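# Roll the vial label-up in the open right palm

## Task

The vial starts loose in the right hand, resting in the fold between palm and fingers with the palm facing up. Turn it inside that hand until the label points up, matching the goal picture, and end with no finger or thumb in contact with it. Only the right hand may be used; its wrist camera, the camera's post and the arm's last link count as part of that hand. The left arm and left hand must never touch the right hand. The task fails if the vial contacts anything outside this hand or leaves it. To finish, the vial must rest motionless for a moment on the palm, clear of the wrist, the camera and its post. The palm must face straight up. No motor on either hand may show "moving" or "overload" or be building toward a shutdown, except a motor that was already off at the start. Then declare the task done.

## Robot and tools

Robot: two arms, left_arm and right_arm. Both carry an identical four-finger right hand with 16 motors: index, middle and ring fingers with four hinges each, plus a thumb with four. Only the right hand does this job. Keep the left arm where it is, and keep it well clear of the right hand.

Scene frame: the origin is on the table top midway between the arms. +z points up, +x points out over the table, and left_arm sits on the +y side. Printed positions are in metres, orientations are quaternions (w,x,y,z), and printed positions get less accurate at long reach. Hand-point axes: +z runs along the straightened fingers toward their tips. +x runs across the palm, away from the thumb. +y points out of the palm face, and that face lies at y = -0.062 m. Palm up therefore means hand +y pointing along world +z. A rigid mast beside the wrist on the palm side (x +0.05 to +0.10, z -0.16 to -0.11, reaching to y = +0.06) can collide with things, and the vial must not touch it.

execute_actions(actions, pictures): actions holds zero or one item. An empty list returns the current state and images. {"rows": [...], "steps": n} runs 4 to 15 control steps of 1/30 s each, with 15 as the default. Row k is applied on step k, and the last row repeats if there are fewer rows than steps. {"steps": n} with no rows is a wait of up to 300 steps, counted from the last result. Set pictures true to get camera images with an action. A refused call moves nothing.

Each row is one flat list of 48 numbers in [-1, 1] covering both arms. Numbers 1-24 are the left arm and 25-48 the right, and each block has the same order:
- dx, dy, dz, rx, ry, rz: an offset, not a pose. It is measured from the hand point's pose in the most recent result that shows it, and written in the hand point's own axes. Before any result shows it, or in a later call within the same reply, it is measured from wherever the arm is when the action starts. 1.0 equals 0.6 m of translation or 180 degrees. rx, ry, rz together form one rotation vector. Every row in an action counts from that same base pose, not from the row before it. All-zero offsets drive the arm back to the base pose; they do not hold it still.
- Sixteen absolute hinge goals, each scaled linearly between its stops: index_mcp, index_abd, index_pip, index_dip, then the same four for middle and ring, then thumb_cmc, thumb_axl, thumb_mcp, thumb_ipl. Going toward -1 curls a finger. _mcp bends at the knuckle (-18 to +128 deg, straight at +0.75). _abd swings the finger away from the thumb (-60 to +60, straight at 0.00). _pip (-29 to +108, straight at +0.58) and _dip (-21 to +117, straight at +0.70) bend the outer joints. thumb_cmc toward -1 brings the thumb from alongside the palm to in front of it (-20 to +120, straight at +0.71). thumb_axl rolls the thumb about its length (-27 to +140, straight at +0.68). thumb_mcp (-69 to +109, straight at +0.23) and thumb_ipl (-77 to +108, straight at +0.17) flex it. When thumb_axl is straight they flex toward hand +z. At thumb_axl -0.40 they flex the same way thumb_cmc swings.
- current_limit: the current cap for every motor, running from 0 at -1 to 550 mA at +1, with a floor of 11 mA. A low cap also slows motors and may leave them too weak to lift a finger.
- speed: the set-point rate is (speed+1)/2 of 5.9 rad/s. The start values are +0.4 and -0.6, and whatever was last written stays in effect.
A 0 in a hand slot is a real goal. To leave a hand unchanged, copy back its hand_goal, hand_current_limit and hand_speed.

Motion: each step's target is clipped to within 70 mm and 16 degrees of the measured pose. Damped IK favours position over orientation. Arms tend to end about a centimetre short, usually too low. The right elbow may sag, making the hand drop and the palm tilt a little more after each action. Command the hand back toward the pose you want to hold. After an action ends, an arm travels at most to its last clipped target, so far goals need several actions.

Results: the state line gives each arm's hand-point position and quaternion in the scene frame. "pose unreachable" means the clearance check changed or blocked that arm's command. HELD marks steps where a row was not fully sent. "Hand target" shows where the controller is driving each hand, and appears only when no steps are held back. A result is taken 4 steps before its action ends, and those steps run while you reply. Hand arrays follow the motor order: hand_goal, hand_measured, hand_current_ma (positive means pushing toward -1), hand_state (moving, goal, blocked, overload), plus hand_current_limit and hand_speed. A motor only presses while its goal lies past the object's surface. Sending the measured positions as goals eases a grip.

Other tools: zoom_image(camera, region=[x0,y0,x1,y1]) enlarges part of the latest image, up to 504x504 px. Cameras are cam_high and cam_low (672x504) and cam_left_wrist and cam_right_wrist (504x504). show_instructions returns the goal picture, taken from the right wrist camera. read_manual gives licence texts only. finished_scene(scene) ends the scene and grades it, and cannot be undone.

Avoid: a current of 495 mA or more builds a counter toward a shutdown at 5 s, so use a moderate current_limit and avoid pressing fingers hard. Do not let the vial fall off the hand or the table. Do not push hard with either arm, and do not let the arms collide or press on each other. Do not overheat arm motors by holding loads too long; MOTOR HOT appears at 85 °C. Loose objects may get an occasional brief nudge. A typical plan: keep the palm level, let the fingers gently flick or roll the vial a little at a time, then open the fingers fully, check that all states read goal, and wait briefly before finishing.

Each tool is called after "Emit:" in YAML: its name, and indented under it one key for each argument.

Reference images:

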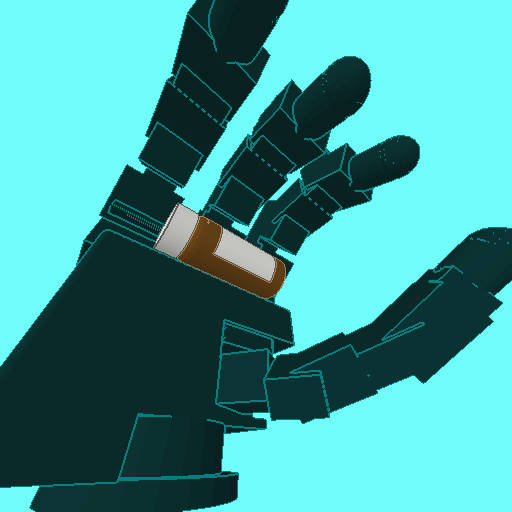

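## Session

Emit:
execute_actions:
  actions: []

Scene clock: 0.00 s of 4800.00 s.
left_arm: end_effector_position=(+0.4014, +0.7872, +0.6046) hand_goal=(+0.754, +0.000, +0.576, +0.696, +0.754, +0.000, +0.576, +0.696, +0.754, +0.000, +0.576, +0.696, +0.714, +0.678, +0.226, +0.168) hand_measured=(+0.754, +0.000, +0.576, +0.696, +0.754, +0.000, +0.576, +0.696, +0.754, +0.000, +0.576, +0.696, +0.714, +0.678, +0.226, +0.168) hand_current_ma=(+0, +0, +0, +0, +0, +0, +0, +0, +0, +0, +0, +0, +0, +0, +0, +0) hand_state=(goal, goal, goal, goal, goal, goal, goal, goal, goal, goal, goal, goal, goal, goal, goal, goal) hand_current_limit=0.40 hand_speed=-0.60 end_effector_quat_wxyz=(+0.290, +0.280, +0.627, +0.667) | right_arm: end_effector_position=(+0.4287, -0.0863, +0.3960) hand_goal=(+0.046, +0.000, -0.008, +0.280, +0.046, +0.000, -0.008, +0.280, +0.046, +0.000, -0.008, +0.280, -0.104, +0.266, +0.032, -0.018) hand_measured=(+0.062, +0.000, -0.006, +0.282, +0.062, +0.000, -0.006, +0.282, +0.064, +0.000, -0.004, +0.282, -0.088, +0.270, +0.034, -0.016) hand_current_ma=(+87, +0, +14, +14, +87, +0, +14, +13, +95, +0, +15, +12, +79, +31, +11, +11) hand_state=(goal, goal, goal, goal, goal, goal, goal, goal, goal, goal, goal, goal, goal, goal, goal, goal) hand_current_limit=0.40 hand_speed=-0.60 end_effector_quat_wxyz=(+0.285, +0.287, +0.653, +0.641)
Joint positions: left_arm=[0.626 1.056 1.089 0.023 0.001 0.009] | right_arm=[ 1.018  1.109  0.605  0.488  0.071 -0.003]
Joint velocities: left_arm=[-0.015 -0.005 -0.002  0.007 -0.007  0.051] | right_arm=[-0.005 -0.005  0.002  0.002  0.022 -0.007]
Hand target (left_arm): +0.396, +0.782, +0.632; +0.297, +0.272, +0.610, +0.683
Hand target (right_arm): +0.430, -0.085, +0.416; +0.289, +0.282, +0.640, +0.654

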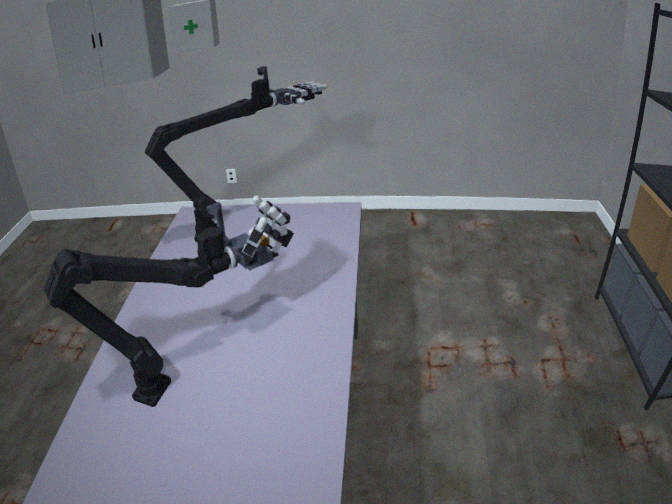

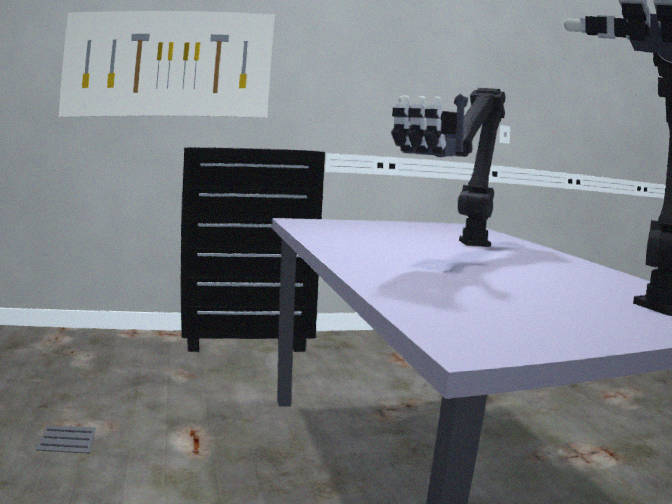

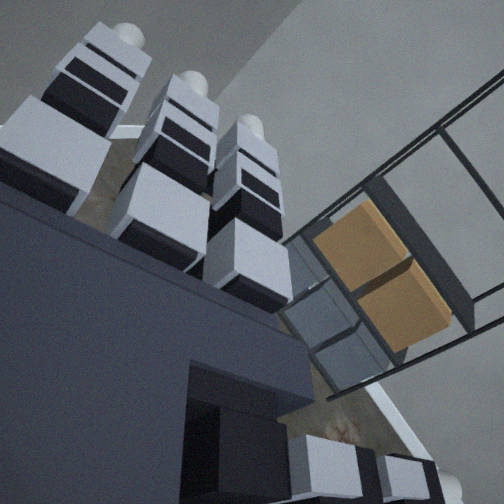

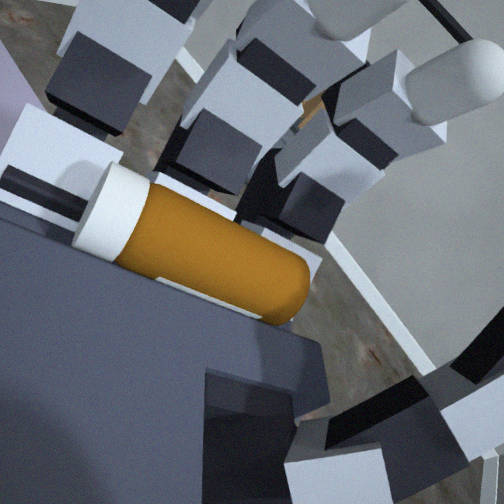

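Emit:
zoom_image:
  camera: "cam_right_wrist"
  region: [40, 130, 360, 370]

Emit:
zoom_image:
  camera: "cam_high"
  region: [200, 180, 320, 280]

Region (40, 130, 360, 370) of cam_right_wrist's 504x504 image, scaled by 1.575, with more detail than that image has; it fills the top 378 rows of this view, and the rest is white.

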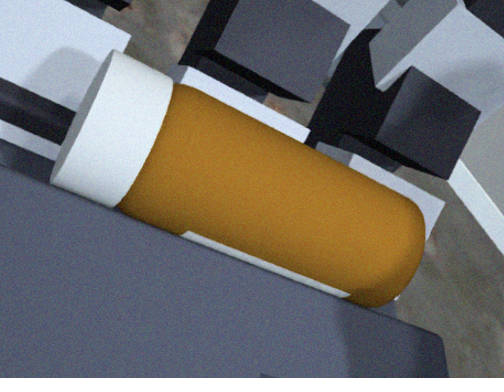

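Region (200, 180, 320, 280) of cam_high's 672x504 image, scaled by 4.200, with more detail than that image has.

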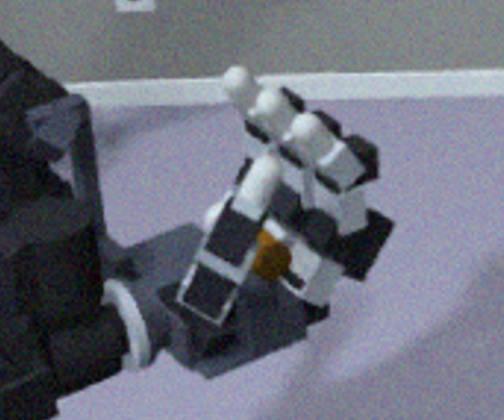

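Emit:
zoom_image:
  camera: "cam_left_wrist"
  region: [0, 100, 340, 420]

Emit:
zoom_image:
  camera: "cam_right_wrist"
  region: [0, 90, 200, 290]

Emit:
zoom_image:
  camera: "cam_right_wrist"
  region: [180, 190, 380, 390]

Region (0, 100, 340, 420) of cam_left_wrist's 504x504 image, scaled by 1.482, with more detail than that image has; it fills the top 474 rows of this view, and the rest is white.

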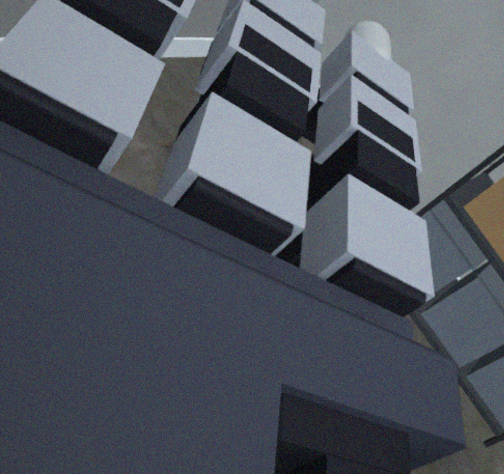

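Region (0, 90, 200, 290) of cam_right_wrist's 504x504 image, scaled by 2.520, with more detail than that image has.

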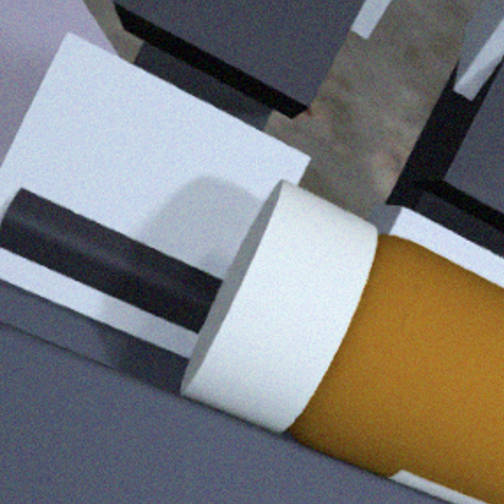

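Region (180, 190, 380, 390) of cam_right_wrist's 504x504 image, scaled by 2.520, with more detail than that image has.

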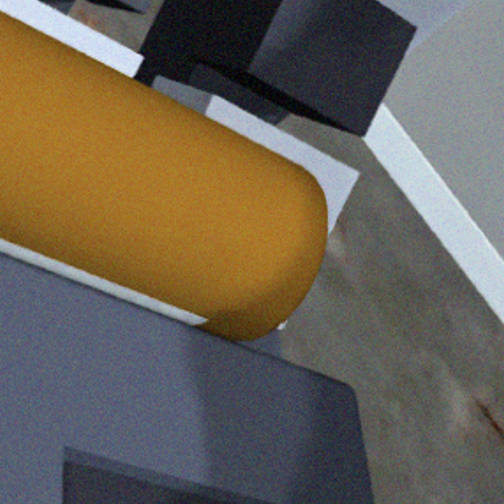

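Emit:
zoom_image:
  camera: "cam_left_wrist"
  region: [60, 180, 220, 320]

Emit:
zoom_image:
  camera: "cam_left_wrist"
  region: [190, 240, 350, 400]

Region (60, 180, 220, 320) of cam_left_wrist's 504x504 image, scaled by 3.150, with more detail than that image has; it fills the top 441 rows of this view, and the rest is white.

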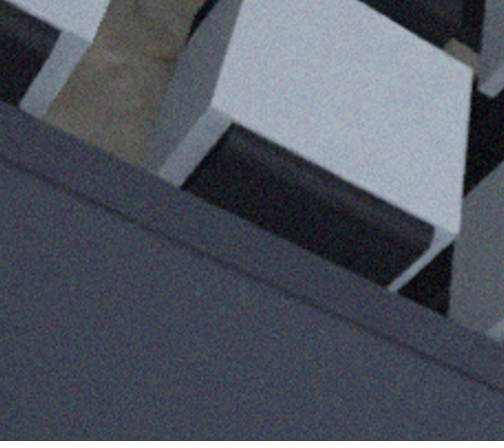

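Region (190, 240, 350, 400) of cam_left_wrist's 504x504 image, scaled by 3.150, with more detail than that image has.

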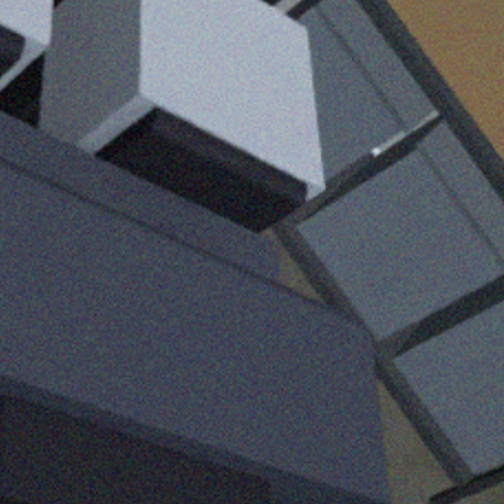

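Emit:
zoom_image:
  camera: "cam_high"
  region: [240, 215, 300, 270]

Region (240, 215, 300, 270) of cam_high's 672x504 image, scaled by 8.400, with more detail than that image has; it fills the top 462 rows of this view, and the rest is white.

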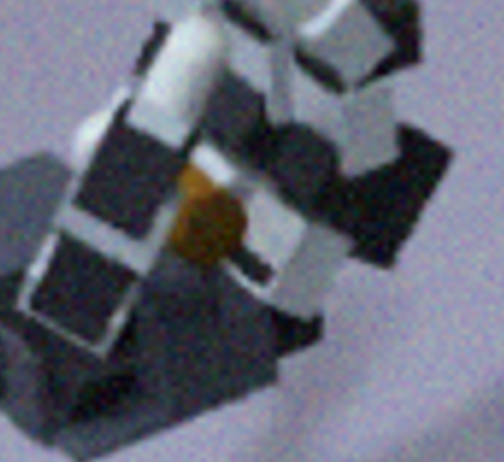

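Emit:
execute_actions:
  actions:
    - {"rows": [[0,0.0463,-0.0099,-0.0163,0.0003,-0.0002,0.754,0,0.576,0.696,0.754,0,0.576,0.696,0.754,0,0.576,0.696,0.714,0.678,0.226,0.168,0.4,-0.6,0,0.035,0.002,-0.0135,0.0004,0.001,0.4376,0,-0.781,-0.4347,0.4376,0,-0.781,-0.4347,0.046,0,-0.008,0.28,-0.104,0.266,0.032,-0.018,0.4,-0.3],[0,0.0463,-0.0099,-0.0163,0.0003,-0.0002,0.754,0,0.576,0.696,0.754,0,0.576,0.696,0.754,0,0.576,0.696,0.714,0.678,0.226,0.168,0.4,-0.6,0,0.038,0.001,-0.016,0.0004,0.001,0.4376,0,-0.781,-0.4347,0.4376,0,-0.781,-0.4347,0.046,0,-0.008,0.28,-0.104,0.266,0.032,-0.018,0.4,-0.3],[0,0.0463,-0.0099,-0.0163,0.0003,-0.0002,0.754,0,0.576,0.696,0.754,0,0.576,0.696,0.754,0,0.576,0.696,0.714,0.678,0.226,0.168,0.4,-0.6,0,0.042,-0.0005,-0.019,0.0004,0.001,0.4376,0,-0.781,-0.4347,0.4376,0,-0.781,-0.4347,0.046,0,-0.008,0.28,-0.104,0.266,0.032,-0.018,0.4,-0.3],[0,0.0463,-0.0099,-0.0163,0.0003,-0.0002,0.754,0,0.576,0.696,0.754,0,0.576,0.696,0.754,0,0.576,0.696,0.714,0.678,0.226,0.168,0.4,-0.6,0,0.046,-0.002,-0.022,0.0004,0.001,0.4376,0,-0.781,-0.4347,0.4376,0,-0.781,-0.4347,0.046,0,-0.008,0.28,-0.104,0.266,0.032,-0.018,0.4,-0.3],[0,0.0463,-0.0099,-0.0163,0.0003,-0.0002,0.754,0,0.576,0.696,0.754,0,0.576,0.696,0.754,0,0.576,0.696,0.714,0.678,0.226,0.168,0.4,-0.6,0,0.050,-0.0035,-0.025,0.0004,0.001,0.4376,0,-0.781,-0.4347,0.4376,0,-0.781,-0.4347,0.046,0,-0.008,0.28,-0.104,0.266,0.032,-0.018,0.4,-0.3],[0,0.0463,-0.0099,-0.0163,0.0003,-0.0002,0.754,0,0.576,0.696,0.754,0,0.576,0.696,0.754,0,0.576,0.696,0.714,0.678,0.226,0.168,0.4,-0.6,0,0.054,-0.005,-0.028,0.0004,0.001,0.4376,0,-0.781,-0.4347,0.4376,0,-0.781,-0.4347,0.046,0,-0.008,0.28,-0.104,0.266,0.032,-0.018,0.4,-0.3],[0,0.0463,-0.0099,-0.0163,0.0003,-0.0002,0.754,0,0.576,0.696,0.754,0,0.576,0.696,0.754,0,0.576,0.696,0.714,0.678,0.226,0.168,0.4,-0.6,0,0.058,-0.006,-0.031,0.0004,0.001,0.4376,0,-0.781,-0.4347,0.4376,0,-0.781,-0.4347,0.046,0,-0.008,0.28,-0.104,0.266,0.032,-0.018,0.4,-0.3],[0,0.0463,-0.0099,-0.0163,0.0003,-0.0002,0.754,0,0.576,0.696,0.754,0,0.576,0.696,0.754,0,0.576,0.696,0.714,0.678,0.226,0.168,0.4,-0.6,0,0.0605,-0.007,-0.033,0.0004,0.001,0.4376,0,-0.781,-0.4347,0.4376,0,-0.781,-0.4347,0.046,0,-0.008,0.28,-0.104,0.266,0.032,-0.018,0.4,-0.3],[0,0.0463,-0.0099,-0.0163,0.0003,-0.0002,0.754,0,0.576,0.696,0.754,0,0.576,0.696,0.754,0,0.576,0.696,0.714,0.678,0.226,0.168,0.4,-0.6,0,0.0623,-0.0075,-0.0345,0.0004,0.001,0.4376,0,-0.781,-0.4347,0.4376,0,-0.781,-0.4347,0.046,0,-0.008,0.28,-0.104,0.266,0.032,-0.018,0.4,-0.3]], "steps": 15}

Emit:
execute_actions:
  actions:
    - {"steps": 10}
  pictures: true

Scene clock: 12.37 s of 4800.00 s.
left_arm: end_effector_position=(+0.4014, +0.7872, +0.6046) hand_goal=(+0.754, +0.000, +0.576, +0.696, +0.754, +0.000, +0.576, +0.696, +0.754, +0.000, +0.576, +0.696, +0.714, +0.678, +0.226, +0.168) hand_measured=(+0.764, +0.000, +0.576, +0.696, +0.764, +0.000, +0.576, +0.696, +0.764, +0.000, +0.576, +0.696, +0.724, +0.678, +0.226, +0.168) hand_current_ma=(+57, +0, +4, +0, +52, +0, +4, +0, +55, +0, +4, +0, +53, -4, -1, -2) hand_state=(goal, goal, goal, goal, goal, goal, goal, goal, goal, goal, goal, goal, goal, goal, goal, goal) hand_current_limit=0.40 hand_speed=-0.60 end_effector_quat_wxyz=(+0.290, +0.280, +0.627, +0.667) | right_arm: end_effector_position=(+0.4259, -0.0893, +0.4075) hand_goal=(+0.438, +0.000, -0.780, -0.434, +0.438, +0.000, -0.780, -0.434, +0.046, +0.000, -0.008, +0.280, -0.104, +0.266, +0.032, -0.018) hand_measured=(+0.402, +0.000, -0.328, -0.046, +0.404, +0.000, -0.338, -0.046, +0.064, +0.000, -0.006, +0.282, -0.088, +0.270, +0.034, -0.016) hand_current_ma=(+24, +0, +55, +61, +28, +0, +58, +60, +86, +0, +15, +12, +79, +31, +11, +11) hand_state=(moving, goal, moving, moving, moving, goal, moving, moving, goal, goal, goal, goal, goal, goal, goal, goal) hand_current_limit=0.40 hand_speed=-0.30 end_effector_quat_wxyz=(+0.290, +0.281, +0.637, +0.656)
Joint positions: left_arm=[0.626 1.056 1.089 0.023 0.001 0.009] | right_arm=[ 1.018  1.109  0.605  0.535  0.071 -0.003]
Joint velocities: left_arm=[-0.015 -0.005  0.012 -0.002  0.007  0.007] | right_arm=[-0.005  0.005  0.007  0.071 -0.007 -0.007]
Steps of this call (steps 1 to 90: nothing new was sent; then 9.00 s passed at rest; steps 91 to 101: the first 11 steps of this action). Readings (end_effector_position | what the end effector reports):
91: left_arm (+0.4014, +0.7872, +0.6046) | right_arm (+0.4287, -0.0863, +0.3960) | left_arm hand_goal=(+0.754, +0.000, +0.576, +0.696, +0.754, +0.000, +0.576, +0.696, +0.754, +0.000, +0.576, +0.696, +0.714, +0.678, +0.226, +0.168) hand_measured=(+0.764, +0.000, +0.576, +0.696, +0.764, +0.000, +0.576, +0.696, +0.764, +0.000, +0.576, +0.696, +0.724, +0.678, +0.226, +0.168) hand_current_ma=(+57, +0, +4, +0, +52, +0, +4, +0, +55, +0, +4, +0, +53, -4, -1, -2) hand_state=(goal, goal, goal, goal, goal, goal, goal, goal, goal, goal, goal, goal, goal, goal, goal, goal) hand_current_limit=0.40 hand_speed=-0.60 | right_arm hand_goal=(+0.438, +0.000, -0.780, -0.434, +0.438, +0.000, -0.780, -0.434, +0.046, +0.000, -0.008, +0.280, -0.104, +0.266, +0.032, -0.018) hand_measured=(+0.062, +0.000, -0.006, +0.282, +0.062, +0.000, -0.006, +0.282, +0.064, +0.000, -0.004, +0.282, -0.088, +0.270, +0.034, -0.016) hand_current_ma=(+87, +0, +14, +14, +87, +0, +14, +13, +95, +0, +15, +12, +79, +31, +11, +11) hand_state=(moving, goal, moving, moving, moving, goal, moving, moving, goal, goal, goal, goal, goal, goal, goal, goal) hand_current_limit=0.40 hand_speed=-0.30
92: left_arm (+0.4014, +0.7872, +0.6046) | right_arm (+0.4287, -0.0863, +0.3960) | left_arm hand_goal=(+0.754, +0.000, +0.576, +0.696, +0.754, +0.000, +0.576, +0.696, +0.754, +0.000, +0.576, +0.696, +0.714, +0.678, +0.226, +0.168) hand_measured=(+0.764, +0.000, +0.576, +0.696, +0.764, +0.000, +0.576, +0.696, +0.764, +0.000, +0.576, +0.696, +0.724, +0.678, +0.226, +0.168) hand_current_ma=(+57, +0, +4, +0, +52, +0, +4, +0, +55, +0, +4, +0, +53, -4, -1, -2) hand_state=(goal, goal, goal, goal, goal, goal, goal, goal, goal, goal, goal, goal, goal, goal, goal, goal) hand_current_limit=0.40 hand_speed=-0.60 | right_arm hand_goal=(+0.438, +0.000, -0.780, -0.434, +0.438, +0.000, -0.780, -0.434, +0.046, +0.000, -0.008, +0.280, -0.104, +0.266, +0.032, -0.018) hand_measured=(+0.064, +0.000, -0.010, +0.278, +0.064, +0.000, -0.010, +0.278, +0.064, +0.000, -0.004, +0.282, -0.088, +0.270, +0.034, -0.016) hand_current_ma=(-98, +0, +149, +157, -98, +0, +148, +156, +95, +0, +15, +12, +79, +31, +11, +11) hand_state=(moving, goal, moving, moving, moving, goal, moving, moving, goal, goal, goal, goal, goal, goal, goal, goal) hand_current_limit=0.40 hand_speed=-0.30
94: left_arm (+0.4014, +0.7872, +0.6046) | right_arm (+0.4286, -0.0865, +0.3966) | left_arm hand_goal=(+0.754, +0.000, +0.576, +0.696, +0.754, +0.000, +0.576, +0.696, +0.754, +0.000, +0.576, +0.696, +0.714, +0.678, +0.226, +0.168) hand_measured=(+0.764, +0.000, +0.576, +0.696, +0.764, +0.000, +0.576, +0.696, +0.764, +0.000, +0.576, +0.696, +0.724, +0.678, +0.226, +0.168) hand_current_ma=(+57, +0, +4, +0, +52, +0, +4, +0, +55, +0, +4, +0, +53, -4, -1, -2) hand_state=(goal, goal, goal, goal, goal, goal, goal, goal, goal, goal, goal, goal, goal, goal, goal, goal) hand_current_limit=0.40 hand_speed=-0.60 | right_arm hand_goal=(+0.438, +0.000, -0.780, -0.434, +0.438, +0.000, -0.780, -0.434, +0.046, +0.000, -0.008, +0.280, -0.104, +0.266, +0.032, -0.018) hand_measured=(+0.128, +0.000, -0.074, +0.214, +0.128, +0.000, -0.074, +0.214, +0.064, +0.000, -0.004, +0.282, -0.088, +0.270, +0.034, -0.016) hand_current_ma=(-30, +0, +102, +101, -29, +0, +100, +100, +95, +0, +15, +12, +79, +31, +11, +11) hand_state=(moving, goal, moving, moving, moving, goal, moving, moving, goal, goal, goal, goal, goal, goal, goal, goal) hand_current_limit=0.40 hand_speed=-0.30
98: left_arm (+0.4014, +0.7872, +0.6046) | right_arm (+0.4271, -0.0881, +0.4031) | left_arm hand_goal=(+0.754, +0.000, +0.576, +0.696, +0.754, +0.000, +0.576, +0.696, +0.754, +0.000, +0.576, +0.696, +0.714, +0.678, +0.226, +0.168) hand_measured=(+0.764, +0.000, +0.576, +0.696, +0.764, +0.000, +0.576, +0.696, +0.764, +0.000, +0.576, +0.696, +0.724, +0.678, +0.226, +0.168) hand_current_ma=(+57, +0, +4, +0, +52, +0, +4, +0, +55, +0, +4, +0, +53, -4, -1, -2) hand_state=(goal, goal, goal, goal, goal, goal, goal, goal, goal, goal, goal, goal, goal, goal, goal, goal) hand_current_limit=0.40 hand_speed=-0.60 | right_arm hand_goal=(+0.438, +0.000, -0.780, -0.434, +0.438, +0.000, -0.780, -0.434, +0.046, +0.000, -0.008, +0.280, -0.104, +0.266, +0.032, -0.018) hand_measured=(+0.284, +0.000, -0.218, +0.066, +0.286, +0.000, -0.224, +0.066, +0.064, +0.000, -0.004, +0.282, -0.088, +0.270, +0.034, -0.016) hand_current_ma=(-23, +0, +72, +74, -23, +0, +71, +74, +95, +0, +15, +12, +79, +31, +11, +11) hand_state=(moving, goal, moving, moving, moving, goal, moving, moving, goal, goal, goal, goal, goal, goal, goal, goal) hand_current_limit=0.40 hand_speed=-0.30
101: the state above

Scene clock: 12.70 s of 4800.00 s.
left_arm: end_effector_position=(+0.4014, +0.7872, +0.6046) hand_goal=(+0.754, +0.000, +0.576, +0.696, +0.754, +0.000, +0.576, +0.696, +0.754, +0.000, +0.576, +0.696, +0.714, +0.678, +0.226, +0.168) hand_measured=(+0.764, +0.000, +0.576, +0.696, +0.764, +0.000, +0.576, +0.696, +0.764, +0.000, +0.576, +0.696, +0.724, +0.678, +0.226, +0.168) hand_current_ma=(+57, +0, +4, +0, +52, +0, +4, +0, +55, +0, +4, +0, +53, -4, -1, -2) hand_state=(goal, goal, goal, goal, goal, goal, goal, goal, goal, goal, goal, goal, goal, goal, goal, goal) hand_current_limit=0.40 hand_speed=-0.60 end_effector_quat_wxyz=(+0.290, +0.280, +0.627, +0.667) | right_arm: end_effector_position=(+0.4257, -0.0895, +0.4083) hand_goal=(+0.438, +0.000, -0.780, -0.434, +0.438, +0.000, -0.780, -0.434, +0.046, +0.000, -0.008, +0.280, -0.104, +0.266, +0.032, -0.018) hand_measured=(+0.444, +0.000, -0.696, -0.414, +0.444, +0.000, -0.716, -0.414, +0.062, +0.000, -0.006, +0.282, -0.088, +0.270, +0.034, -0.016) hand_current_ma=(+31, +0, +52, -26, +31, +0, +54, -26, +87, +0, +15, +12, +79, +31, +11, +11) hand_state=(goal, goal, moving, moving, goal, goal, moving, moving, goal, goal, goal, goal, goal, goal, goal, goal) hand_current_limit=0.40 hand_speed=-0.30 end_effector_quat_wxyz=(+0.291, +0.281, +0.636, +0.657)
Joint positions: left_arm=[0.626 1.056 1.089 0.023 0.001 0.009] | right_arm=[ 1.018  1.109  0.605  0.538  0.071 -0.003]
Joint velocities: left_arm=[-0.015 -0.024 -0.007 -0.012 -0.022  0.051] | right_arm=[-0.005 -0.005 -0.027  0.002  0.007  0.037]
Hand target (left_arm): +0.395, +0.782, +0.631; +0.296, +0.271, +0.610, +0.683
Hand target (right_arm): +0.425, -0.090, +0.433; +0.298, +0.272, +0.617, +0.676
Off the commanded pose (left_arm): 0.028 m, 3 deg.
Off the commanded pose (right_arm): 0.025 m, 3 deg.
Kept back: nothing.
Steps of this call (steps 1 to 4: the last 4 steps of your previous action; steps 5 to 10: nothing new was sent). Readings (end_effector_position | what the end effector reports):
1: left_arm (+0.4014, +0.7872, +0.6046) | right_arm (+0.4258, -0.0894, +0.4079) | left_arm hand_goal=(+0.754, +0.000, +0.576, +0.696, +0.754, +0.000, +0.576, +0.696, +0.754, +0.000, +0.576, +0.696, +0.714, +0.678, +0.226, +0.168) hand_measured=(+0.764, +0.000, +0.576, +0.696, +0.764, +0.000, +0.576, +0.696, +0.764, +0.000, +0.576, +0.696, +0.724, +0.678, +0.226, +0.168) hand_current_ma=(+57, +0, +4, +0, +52, +0, +4, +0, +55, +0, +4, +0, +53, -4, -1, -2) hand_state=(goal, goal, goal, goal, goal, goal, goal, goal, goal, goal, goal, goal, goal, goal, goal, goal) hand_current_limit=0.40 hand_speed=-0.60 | right_arm hand_goal=(+0.438, +0.000, -0.780, -0.434, +0.438, +0.000, -0.780, -0.434, +0.046, +0.000, -0.008, +0.280, -0.104, +0.266, +0.032, -0.018) hand_measured=(+0.430, +0.000, -0.364, -0.084, +0.430, +0.000, -0.374, -0.084, +0.062, +0.000, -0.006, +0.282, -0.088, +0.270, +0.034, -0.016) hand_current_ma=(+73, +0, +67, +67, +71, +0, +68, +67, +84, +0, +14, +12, +79, +30, +11, +11) hand_state=(moving, goal, moving, moving, moving, goal, moving, moving, goal, goal, goal, goal, goal, goal, goal, goal) hand_current_limit=0.40 hand_speed=-0.30
2: left_arm (+0.4014, +0.7872, +0.6046) | right_arm (+0.4258, -0.0894, +0.4081) | left_arm hand_goal=(+0.754, +0.000, +0.576, +0.696, +0.754, +0.000, +0.576, +0.696, +0.754, +0.000, +0.576, +0.696, +0.714, +0.678, +0.226, +0.168) hand_measured=(+0.764, +0.000, +0.576, +0.696, +0.764, +0.000, +0.576, +0.696, +0.764, +0.000, +0.576, +0.696, +0.724, +0.678, +0.226, +0.168) hand_current_ma=(+57, +0, +4, +0, +52, +0, +4, +0, +55, +0, +4, +0, +53, -4, -1, -2) hand_state=(goal, goal, goal, goal, goal, goal, goal, goal, goal, goal, goal, goal, goal, goal, goal, goal) hand_current_limit=0.40 hand_speed=-0.60 | right_arm hand_goal=(+0.438, +0.000, -0.780, -0.434, +0.438, +0.000, -0.780, -0.434, +0.046, +0.000, -0.008, +0.280, -0.104, +0.266, +0.032, -0.018) hand_measured=(+0.440, +0.000, -0.402, -0.120, +0.440, +0.000, -0.412, -0.122, +0.062, +0.000, -0.006, +0.282, -0.088, +0.270, +0.034, -0.016) hand_current_ma=(+47, +0, +55, +62, +46, +0, +57, +62, +87, +0, +15, +12, +79, +31, +11, +11) hand_state=(moving, goal, moving, moving, moving, goal, moving, moving, goal, goal, goal, goal, goal, goal, goal, goal) hand_current_limit=0.40 hand_speed=-0.30
4: left_arm (+0.4014, +0.7872, +0.6046) | right_arm (+0.4257, -0.0895, +0.4083) | left_arm hand_goal=(+0.754, +0.000, +0.576, +0.696, +0.754, +0.000, +0.576, +0.696, +0.754, +0.000, +0.576, +0.696, +0.714, +0.678, +0.226, +0.168) hand_measured=(+0.764, +0.000, +0.576, +0.696, +0.764, +0.000, +0.576, +0.696, +0.764, +0.000, +0.576, +0.696, +0.724, +0.678, +0.226, +0.168) hand_current_ma=(+57, +0, +4, +0, +52, +0, +4, +0, +55, +0, +4, +0, +53, -4, -1, -2) hand_state=(goal, goal, goal, goal, goal, goal, goal, goal, goal, goal, goal, goal, goal, goal, goal, goal) hand_current_limit=0.40 hand_speed=-0.60 | right_arm hand_goal=(+0.438, +0.000, -0.780, -0.434, +0.438, +0.000, -0.780, -0.434, +0.046, +0.000, -0.008, +0.280, -0.104, +0.266, +0.032, -0.018) hand_measured=(+0.444, +0.000, -0.474, -0.196, +0.444, +0.000, -0.488, -0.196, +0.062, +0.000, -0.006, +0.282, -0.088, +0.270, +0.034, -0.016) hand_current_ma=(+32, +0, +55, +63, +31, +0, +57, +62, +87, +0, +15, +12, +79, +31, +11, +11) hand_state=(goal, goal, moving, moving, goal, goal, moving, moving, goal, goal, goal, goal, goal, goal, goal, goal) hand_current_limit=0.40 hand_speed=-0.30
8: left_arm (+0.4014, +0.7872, +0.6046) | right_arm (+0.4257, -0.0895, +0.4083) | left_arm hand_goal=(+0.754, +0.000, +0.576, +0.696, +0.754, +0.000, +0.576, +0.696, +0.754, +0.000, +0.576, +0.696, +0.714, +0.678, +0.226, +0.168) hand_measured=(+0.764, +0.000, +0.576, +0.696, +0.764, +0.000, +0.576, +0.696, +0.764, +0.000, +0.576, +0.696, +0.724, +0.678, +0.226, +0.168) hand_current_ma=(+57, +0, +4, +0, +52, +0, +4, +0, +55, +0, +4, +0, +53, -4, -1, -2) hand_state=(goal, goal, goal, goal, goal, goal, goal, goal, goal, goal, goal, goal, goal, goal, goal, goal) hand_current_limit=0.40 hand_speed=-0.60 | right_arm hand_goal=(+0.438, +0.000, -0.780, -0.434, +0.438, +0.000, -0.780, -0.434, +0.046, +0.000, -0.008, +0.280, -0.104, +0.266, +0.032, -0.018) hand_measured=(+0.444, +0.000, -0.622, -0.346, +0.444, +0.000, -0.640, -0.346, +0.062, +0.000, -0.006, +0.282, -0.088, +0.270, +0.034, -0.016) hand_current_ma=(+31, +0, +53, +63, +31, +0, +55, +63, +87, +0, +15, +12, +79, +31, +11, +11) hand_state=(goal, goal, moving, moving, goal, goal, moving, moving, goal, goal, goal, goal, goal, goal, goal, goal) hand_current_limit=0.40 hand_speed=-0.30
10: the state above
camera_calibration (this result's frames):
cam_right_wrist: T_world_to_cam=[[0.456834, -0.647179, 0.610296, -0.473179], [-0.281042, -0.755937, -0.591249, 0.245185], [0.843989, 0.0985835, -0.527223, -0.0151007], [0, 0, 0, 1]] pos_world=[0.297817, -0.119398, 0.425783]

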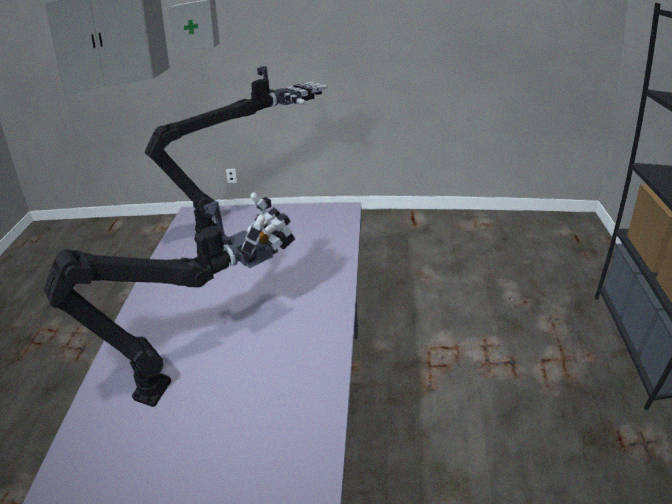

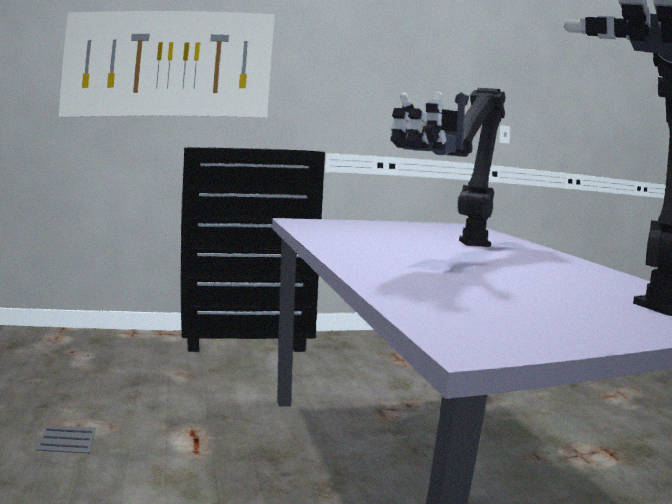

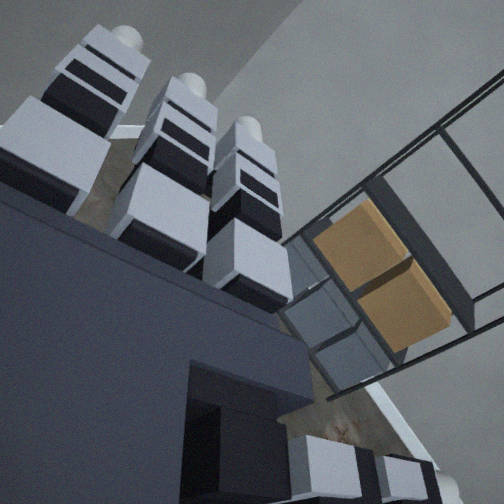

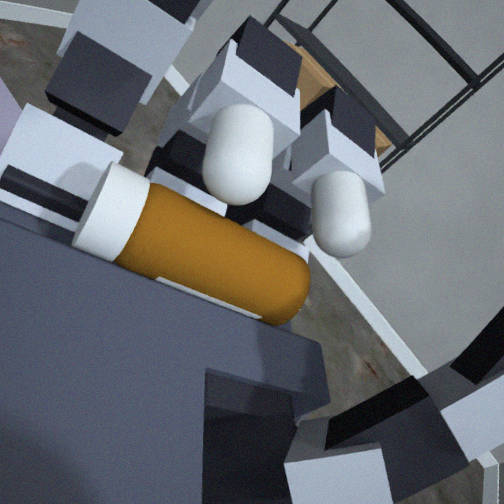

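Emit:
execute_actions:
  actions: []

Scene clock: 12.83 s of 4800.00 s.
left_arm: end_effector_position=(+0.4014, +0.7872, +0.6046) hand_goal=(+0.754, +0.000, +0.576, +0.696, +0.754, +0.000, +0.576, +0.696, +0.754, +0.000, +0.576, +0.696, +0.714, +0.678, +0.226, +0.168) hand_measured=(+0.764, +0.000, +0.576, +0.696, +0.764, +0.000, +0.576, +0.696, +0.764, +0.000, +0.576, +0.696, +0.724, +0.678, +0.226, +0.168) hand_current_ma=(+57, +0, +4, +0, +52, +0, +4, +0, +55, +0, +4, +0, +53, -4, -1, -2) hand_state=(goal, goal, goal, goal, goal, goal, goal, goal, goal, goal, goal, goal, goal, goal, goal, goal) hand_current_limit=0.40 hand_speed=-0.60 end_effector_quat_wxyz=(+0.290, +0.280, +0.627, +0.667) | right_arm: end_effector_position=(+0.4257, -0.0895, +0.4083) hand_goal=(+0.438, +0.000, -0.780, -0.434, +0.438, +0.000, -0.780, -0.434, +0.046, +0.000, -0.008, +0.280, -0.104, +0.266, +0.032, -0.018) hand_measured=(+0.444, +0.000, -0.778, -0.432, +0.444, +0.000, -0.778, -0.432, +0.062, +0.000, -0.006, +0.282, -0.088, +0.270, +0.034, -0.016) hand_current_ma=(+31, +0, +2, +11, +31, +0, +4, +11, +87, +0, +15, +12, +79, +31, +11, +11) hand_state=(goal, goal, moving, goal, goal, goal, moving, goal, goal, goal, goal, goal, goal, goal, goal, goal) hand_current_limit=0.40 hand_speed=-0.30 end_effector_quat_wxyz=(+0.291, +0.281, +0.636, +0.657)
Joint positions: left_arm=[0.626 1.056 1.089 0.023 0.001 0.009] | right_arm=[ 1.018  1.109  0.605  0.538  0.071 -0.003]
Joint velocities: left_arm=[ 0.005  0.005  0.002  0.002  0.007 -0.037] | right_arm=[ 0.015  0.005 -0.022  0.022 -0.037 -0.051]
Hand target (left_arm): +0.395, +0.782, +0.631; +0.296, +0.271, +0.610, +0.683
Hand target (right_arm): +0.425, -0.090, +0.433; +0.298, +0.272, +0.617, +0.676
Off the commanded pose (left_arm): 0.028 m, 3 deg.
Off the commanded pose (right_arm): 0.025 m, 3 deg.
Kept back: nothing.
Steps of this call (steps 1 to 4: nothing new was sent). Readings (end_effector_position | what the end effector reports):
1: left_arm (+0.4014, +0.7872, +0.6046) | right_arm (+0.4257, -0.0895, +0.4083) | left_arm hand_goal=(+0.754, +0.000, +0.576, +0.696, +0.754, +0.000, +0.576, +0.696, +0.754, +0.000, +0.576, +0.696, +0.714, +0.678, +0.226, +0.168) hand_measured=(+0.764, +0.000, +0.576, +0.696, +0.764, +0.000, +0.576, +0.696, +0.764, +0.000, +0.576, +0.696, +0.724, +0.678, +0.226, +0.168) hand_current_ma=(+57, +0, +4, +0, +52, +0, +4, +0, +55, +0, +4, +0, +53, -4, -1, -2) hand_state=(goal, goal, goal, goal, goal, goal, goal, goal, goal, goal, goal, goal, goal, goal, goal, goal) hand_current_limit=0.40 hand_speed=-0.60 | right_arm hand_goal=(+0.438, +0.000, -0.780, -0.434, +0.438, +0.000, -0.780, -0.434, +0.046, +0.000, -0.008, +0.280, -0.104, +0.266, +0.032, -0.018) hand_measured=(+0.444, +0.000, -0.732, -0.426, +0.444, +0.000, -0.752, -0.426, +0.062, +0.000, -0.006, +0.282, -0.088, +0.270, +0.034, -0.016) hand_current_ma=(+31, +0, +37, -3, +31, +0, -18, -3, +87, +0, +15, +12, +79, +31, +11, +11) hand_state=(goal, goal, moving, moving, goal, goal, moving, moving, goal, goal, goal, goal, goal, goal, goal, goal) hand_current_limit=0.40 hand_speed=-0.30
2: left_arm (+0.4014, +0.7872, +0.6046) | right_arm (+0.4257, -0.0895, +0.4083) | left_arm hand_goal=(+0.754, +0.000, +0.576, +0.696, +0.754, +0.000, +0.576, +0.696, +0.754, +0.000, +0.576, +0.696, +0.714, +0.678, +0.226, +0.168) hand_measured=(+0.764, +0.000, +0.576, +0.696, +0.764, +0.000, +0.576, +0.696, +0.764, +0.000, +0.576, +0.696, +0.724, +0.678, +0.226, +0.168) hand_current_ma=(+57, +0, +4, +0, +52, +0, +4, +0, +55, +0, +4, +0, +53, -4, -1, -2) hand_state=(goal, goal, goal, goal, goal, goal, goal, goal, goal, goal, goal, goal, goal, goal, goal, goal) hand_current_limit=0.40 hand_speed=-0.60 | right_arm hand_goal=(+0.438, +0.000, -0.780, -0.434, +0.438, +0.000, -0.780, -0.434, +0.046, +0.000, -0.008, +0.280, -0.104, +0.266, +0.032, -0.018) hand_measured=(+0.444, +0.000, -0.762, -0.430, +0.444, +0.000, -0.770, -0.430, +0.062, +0.000, -0.006, +0.282, -0.088, +0.270, +0.034, -0.016) hand_current_ma=(+31, +0, -32, +7, +31, +0, -16, +7, +87, +0, +15, +12, +79, +31, +11, +11) hand_state=(goal, goal, moving, moving, goal, goal, moving, moving, goal, goal, goal, goal, goal, goal, goal, goal) hand_current_limit=0.40 hand_speed=-0.30
4: the state above
camera_calibration (this result's frames):
cam_right_wrist: T_world_to_cam=[[0.456834, -0.647179, 0.610296, -0.473179], [-0.281042, -0.755937, -0.591249, 0.245185], [0.843989, 0.0985835, -0.527223, -0.0151007], [0, 0, 0, 1]] pos_world=[0.297817, -0.119398, 0.425783]

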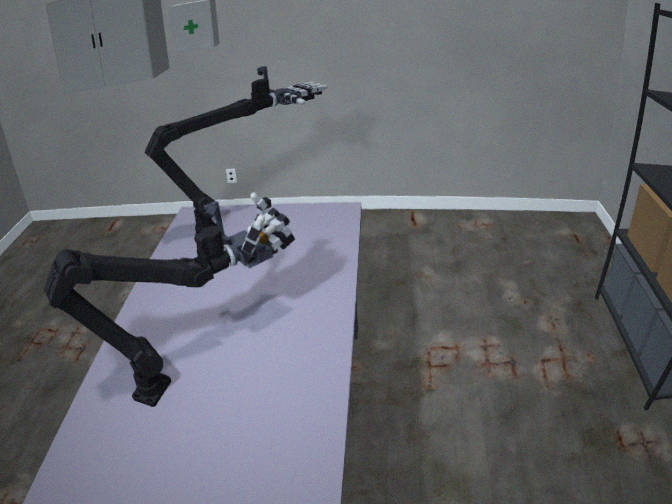

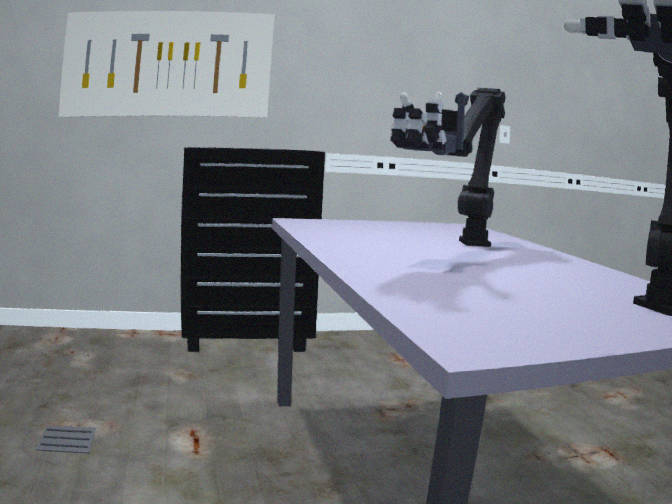

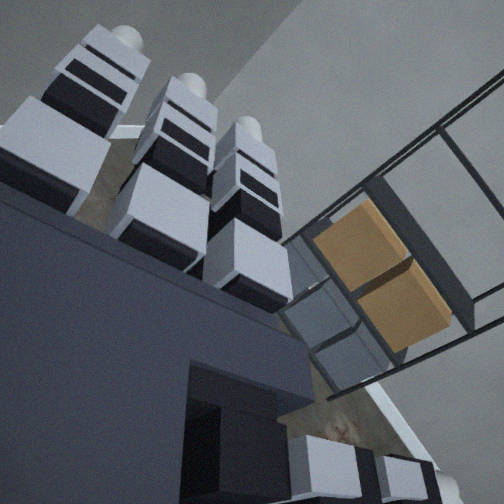

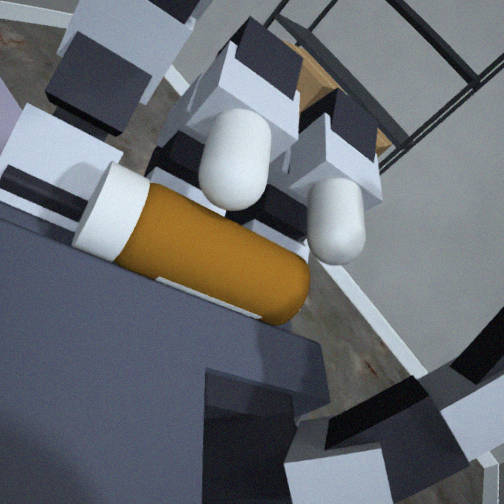

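Emit:
execute_actions:
  actions:
    - {"rows": [[0,0.0463,-0.0099,-0.0163,0.0003,-0.0002,0.754,0,0.576,0.696,0.754,0,0.576,0.696,0.754,0,0.576,0.696,0.714,0.678,0.226,0.168,0.4,-0.6,0,0.0412,0,-0.0186,0.0006,0.0003,0.438,0,-0.78,-0.434,0.30,0,-0.78,-0.434,0.046,0,-0.008,0.28,-0.104,0.266,0.032,-0.018,0.0,-0.6]], "steps": 14}
  pictures: true

Scene clock: 45.10 s of 4800.00 s.
left_arm: end_effector_position=(+0.4014, +0.7872, +0.6046) hand_goal=(+0.754, +0.000, +0.576, +0.696, +0.754, +0.000, +0.576, +0.696, +0.754, +0.000, +0.576, +0.696, +0.714, +0.678, +0.226, +0.168) hand_measured=(+0.764, +0.000, +0.576, +0.696, +0.764, +0.000, +0.576, +0.696, +0.764, +0.000, +0.576, +0.696, +0.724, +0.678, +0.226, +0.168) hand_current_ma=(+57, +0, +4, +0, +52, +0, +4, +0, +55, +0, +4, +0, +53, -4, -1, -2) hand_state=(goal, goal, goal, goal, goal, goal, goal, goal, goal, goal, goal, goal, goal, goal, goal, goal) hand_current_limit=0.40 hand_speed=-0.60 end_effector_quat_wxyz=(+0.290, +0.280, +0.627, +0.667) | right_arm: end_effector_position=(+0.4257, -0.0895, +0.4083) hand_goal=(+0.438, +0.000, -0.780, -0.434, +0.300, +0.000, -0.780, -0.434, +0.046, +0.000, -0.008, +0.280, -0.104, +0.266, +0.032, -0.018) hand_measured=(+0.444, +0.000, -0.778, -0.432, +0.340, +0.000, -0.768, -0.432, +0.062, +0.000, -0.006, +0.282, -0.088, +0.270, +0.034, -0.016) hand_current_ma=(+31, +0, +6, +12, +185, +0, +72, +18, +87, +0, +15, +12, +79, +31, +11, +11) hand_state=(goal, goal, goal, goal, moving, goal, moving, goal, goal, goal, goal, goal, goal, goal, goal, goal) hand_current_limit=0.00 hand_speed=-0.60 end_effector_quat_wxyz=(+0.291, +0.281, +0.636, +0.657)
Joint positions: left_arm=[0.626 1.056 1.089 0.023 0.001 0.009] | right_arm=[ 1.018  1.109  0.605  0.538  0.071 -0.003]
Joint velocities: left_arm=[ 0.005 -0.005 -0.002 -0.007  0.081  0.022] | right_arm=[-0.005  0.005 -0.012 -0.017 -0.051 -0.007]
Steps of this call (steps 1 to 90: nothing new was sent; then 28.93 s passed at rest; steps 91 to 100: the first 10 steps of this action). Readings (end_effector_position | what the end effector reports):
91: left_arm (+0.4014, +0.7872, +0.6046) | right_arm (+0.4257, -0.0895, +0.4083) | left_arm hand_goal=(+0.754, +0.000, +0.576, +0.696, +0.754, +0.000, +0.576, +0.696, +0.754, +0.000, +0.576, +0.696, +0.714, +0.678, +0.226, +0.168) hand_measured=(+0.764, +0.000, +0.576, +0.696, +0.764, +0.000, +0.576, +0.696, +0.764, +0.000, +0.576, +0.696, +0.724, +0.678, +0.226, +0.168) hand_current_ma=(+57, +0, +4, +0, +52, +0, +4, +0, +55, +0, +4, +0, +53, -4, -1, -2) hand_state=(goal, goal, goal, goal, goal, goal, goal, goal, goal, goal, goal, goal, goal, goal, goal, goal) hand_current_limit=0.40 hand_speed=-0.60 | right_arm hand_goal=(+0.438, +0.000, -0.780, -0.434, +0.300, +0.000, -0.780, -0.434, +0.046, +0.000, -0.008, +0.280, -0.104, +0.266, +0.032, -0.018) hand_measured=(+0.444, +0.000, -0.778, -0.432, +0.444, +0.000, -0.778, -0.432, +0.062, +0.000, -0.006, +0.282, -0.088, +0.270, +0.034, -0.016) hand_current_ma=(+31, +0, +6, +12, +31, +0, +6, +12, +87, +0, +15, +12, +79, +31, +11, +11) hand_state=(goal, goal, goal, goal, moving, goal, goal, goal, goal, goal, goal, goal, goal, goal, goal, goal) hand_current_limit=0.00 hand_speed=-0.60
92: left_arm (+0.4014, +0.7872, +0.6046) | right_arm (+0.4257, -0.0895, +0.4083) | left_arm hand_goal=(+0.754, +0.000, +0.576, +0.696, +0.754, +0.000, +0.576, +0.696, +0.754, +0.000, +0.576, +0.696, +0.714, +0.678, +0.226, +0.168) hand_measured=(+0.764, +0.000, +0.576, +0.696, +0.764, +0.000, +0.576, +0.696, +0.764, +0.000, +0.576, +0.696, +0.724, +0.678, +0.226, +0.168) hand_current_ma=(+57, +0, +4, +0, +52, +0, +4, +0, +55, +0, +4, +0, +53, -4, -1, -2) hand_state=(goal, goal, goal, goal, goal, goal, goal, goal, goal, goal, goal, goal, goal, goal, goal, goal) hand_current_limit=0.40 hand_speed=-0.60 | right_arm hand_goal=(+0.438, +0.000, -0.780, -0.434, +0.300, +0.000, -0.780, -0.434, +0.046, +0.000, -0.008, +0.280, -0.104, +0.266, +0.032, -0.018) hand_measured=(+0.444, +0.000, -0.778, -0.432, +0.442, +0.000, -0.778, -0.432, +0.062, +0.000, -0.006, +0.282, -0.088, +0.270, +0.034, -0.016) hand_current_ma=(+31, +0, +6, +12, +160, +0, +6, +12, +87, +0, +15, +12, +79, +31, +11, +11) hand_state=(goal, goal, goal, goal, moving, goal, goal, goal, goal, goal, goal, goal, goal, goal, goal, goal) hand_current_limit=0.00 hand_speed=-0.60
94: left_arm (+0.4014, +0.7872, +0.6046) | right_arm (+0.4257, -0.0895, +0.4083) | left_arm hand_goal=(+0.754, +0.000, +0.576, +0.696, +0.754, +0.000, +0.576, +0.696, +0.754, +0.000, +0.576, +0.696, +0.714, +0.678, +0.226, +0.168) hand_measured=(+0.764, +0.000, +0.576, +0.696, +0.764, +0.000, +0.576, +0.696, +0.764, +0.000, +0.576, +0.696, +0.724, +0.678, +0.226, +0.168) hand_current_ma=(+57, +0, +4, +0, +52, +0, +4, +0, +55, +0, +4, +0, +53, -4, -1, -2) hand_state=(goal, goal, goal, goal, goal, goal, goal, goal, goal, goal, goal, goal, goal, goal, goal, goal) hand_current_limit=0.40 hand_speed=-0.60 | right_arm hand_goal=(+0.438, +0.000, -0.780, -0.434, +0.300, +0.000, -0.780, -0.434, +0.046, +0.000, -0.008, +0.280, -0.104, +0.266, +0.032, -0.018) hand_measured=(+0.444, +0.000, -0.778, -0.432, +0.414, +0.000, -0.778, -0.432, +0.062, +0.000, -0.006, +0.282, -0.088, +0.270, +0.034, -0.016) hand_current_ma=(+31, +0, +6, +12, +120, +0, +6, +12, +87, +0, +15, +12, +79, +31, +11, +11) hand_state=(goal, goal, goal, goal, moving, goal, goal, goal, goal, goal, goal, goal, goal, goal, goal, goal) hand_current_limit=0.00 hand_speed=-0.60
98: left_arm (+0.4014, +0.7872, +0.6046) | right_arm (+0.4257, -0.0895, +0.4083) | left_arm hand_goal=(+0.754, +0.000, +0.576, +0.696, +0.754, +0.000, +0.576, +0.696, +0.754, +0.000, +0.576, +0.696, +0.714, +0.678, +0.226, +0.168) hand_measured=(+0.764, +0.000, +0.576, +0.696, +0.764, +0.000, +0.576, +0.696, +0.764, +0.000, +0.576, +0.696, +0.724, +0.678, +0.226, +0.168) hand_current_ma=(+57, +0, +4, +0, +52, +0, +4, +0, +55, +0, +4, +0, +53, -4, -1, -2) hand_state=(goal, goal, goal, goal, goal, goal, goal, goal, goal, goal, goal, goal, goal, goal, goal, goal) hand_current_limit=0.40 hand_speed=-0.60 | right_arm hand_goal=(+0.438, +0.000, -0.780, -0.434, +0.300, +0.000, -0.780, -0.434, +0.046, +0.000, -0.008, +0.280, -0.104, +0.266, +0.032, -0.018) hand_measured=(+0.444, +0.000, -0.778, -0.432, +0.354, +0.000, -0.774, -0.432, +0.062, +0.000, -0.006, +0.282, -0.088, +0.270, +0.034, -0.016) hand_current_ma=(+31, +0, +6, +12, +203, +0, +56, +12, +87, +0, +15, +12, +79, +31, +11, +11) hand_state=(goal, goal, goal, goal, moving, goal, moving, goal, goal, goal, goal, goal, goal, goal, goal, goal) hand_current_limit=0.00 hand_speed=-0.60
100: the state above
camera_calibration (this result's frames):
cam_right_wrist: T_world_to_cam=[[0.456834, -0.647179, 0.610296, -0.473179], [-0.281042, -0.755937, -0.591249, 0.245185], [0.843989, 0.0985835, -0.527223, -0.0151007], [0, 0, 0, 1]] pos_world=[0.297817, -0.119398, 0.425783]

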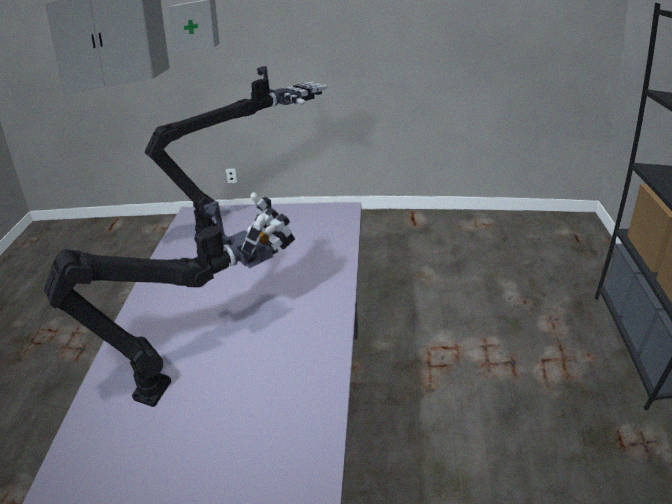

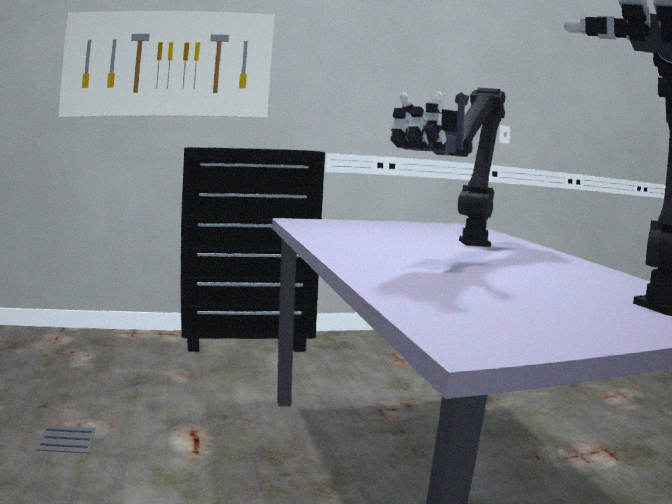

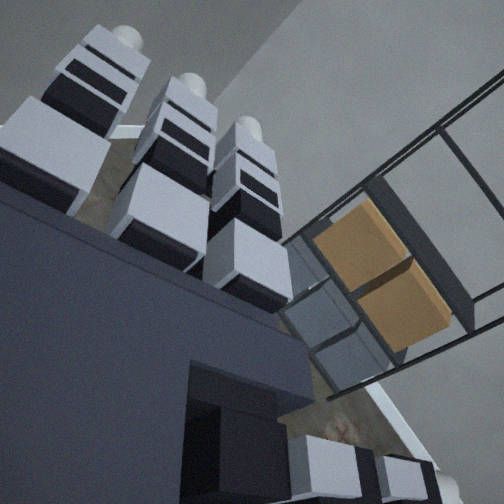

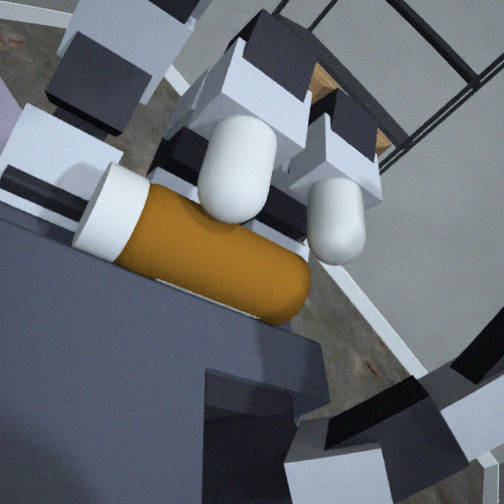

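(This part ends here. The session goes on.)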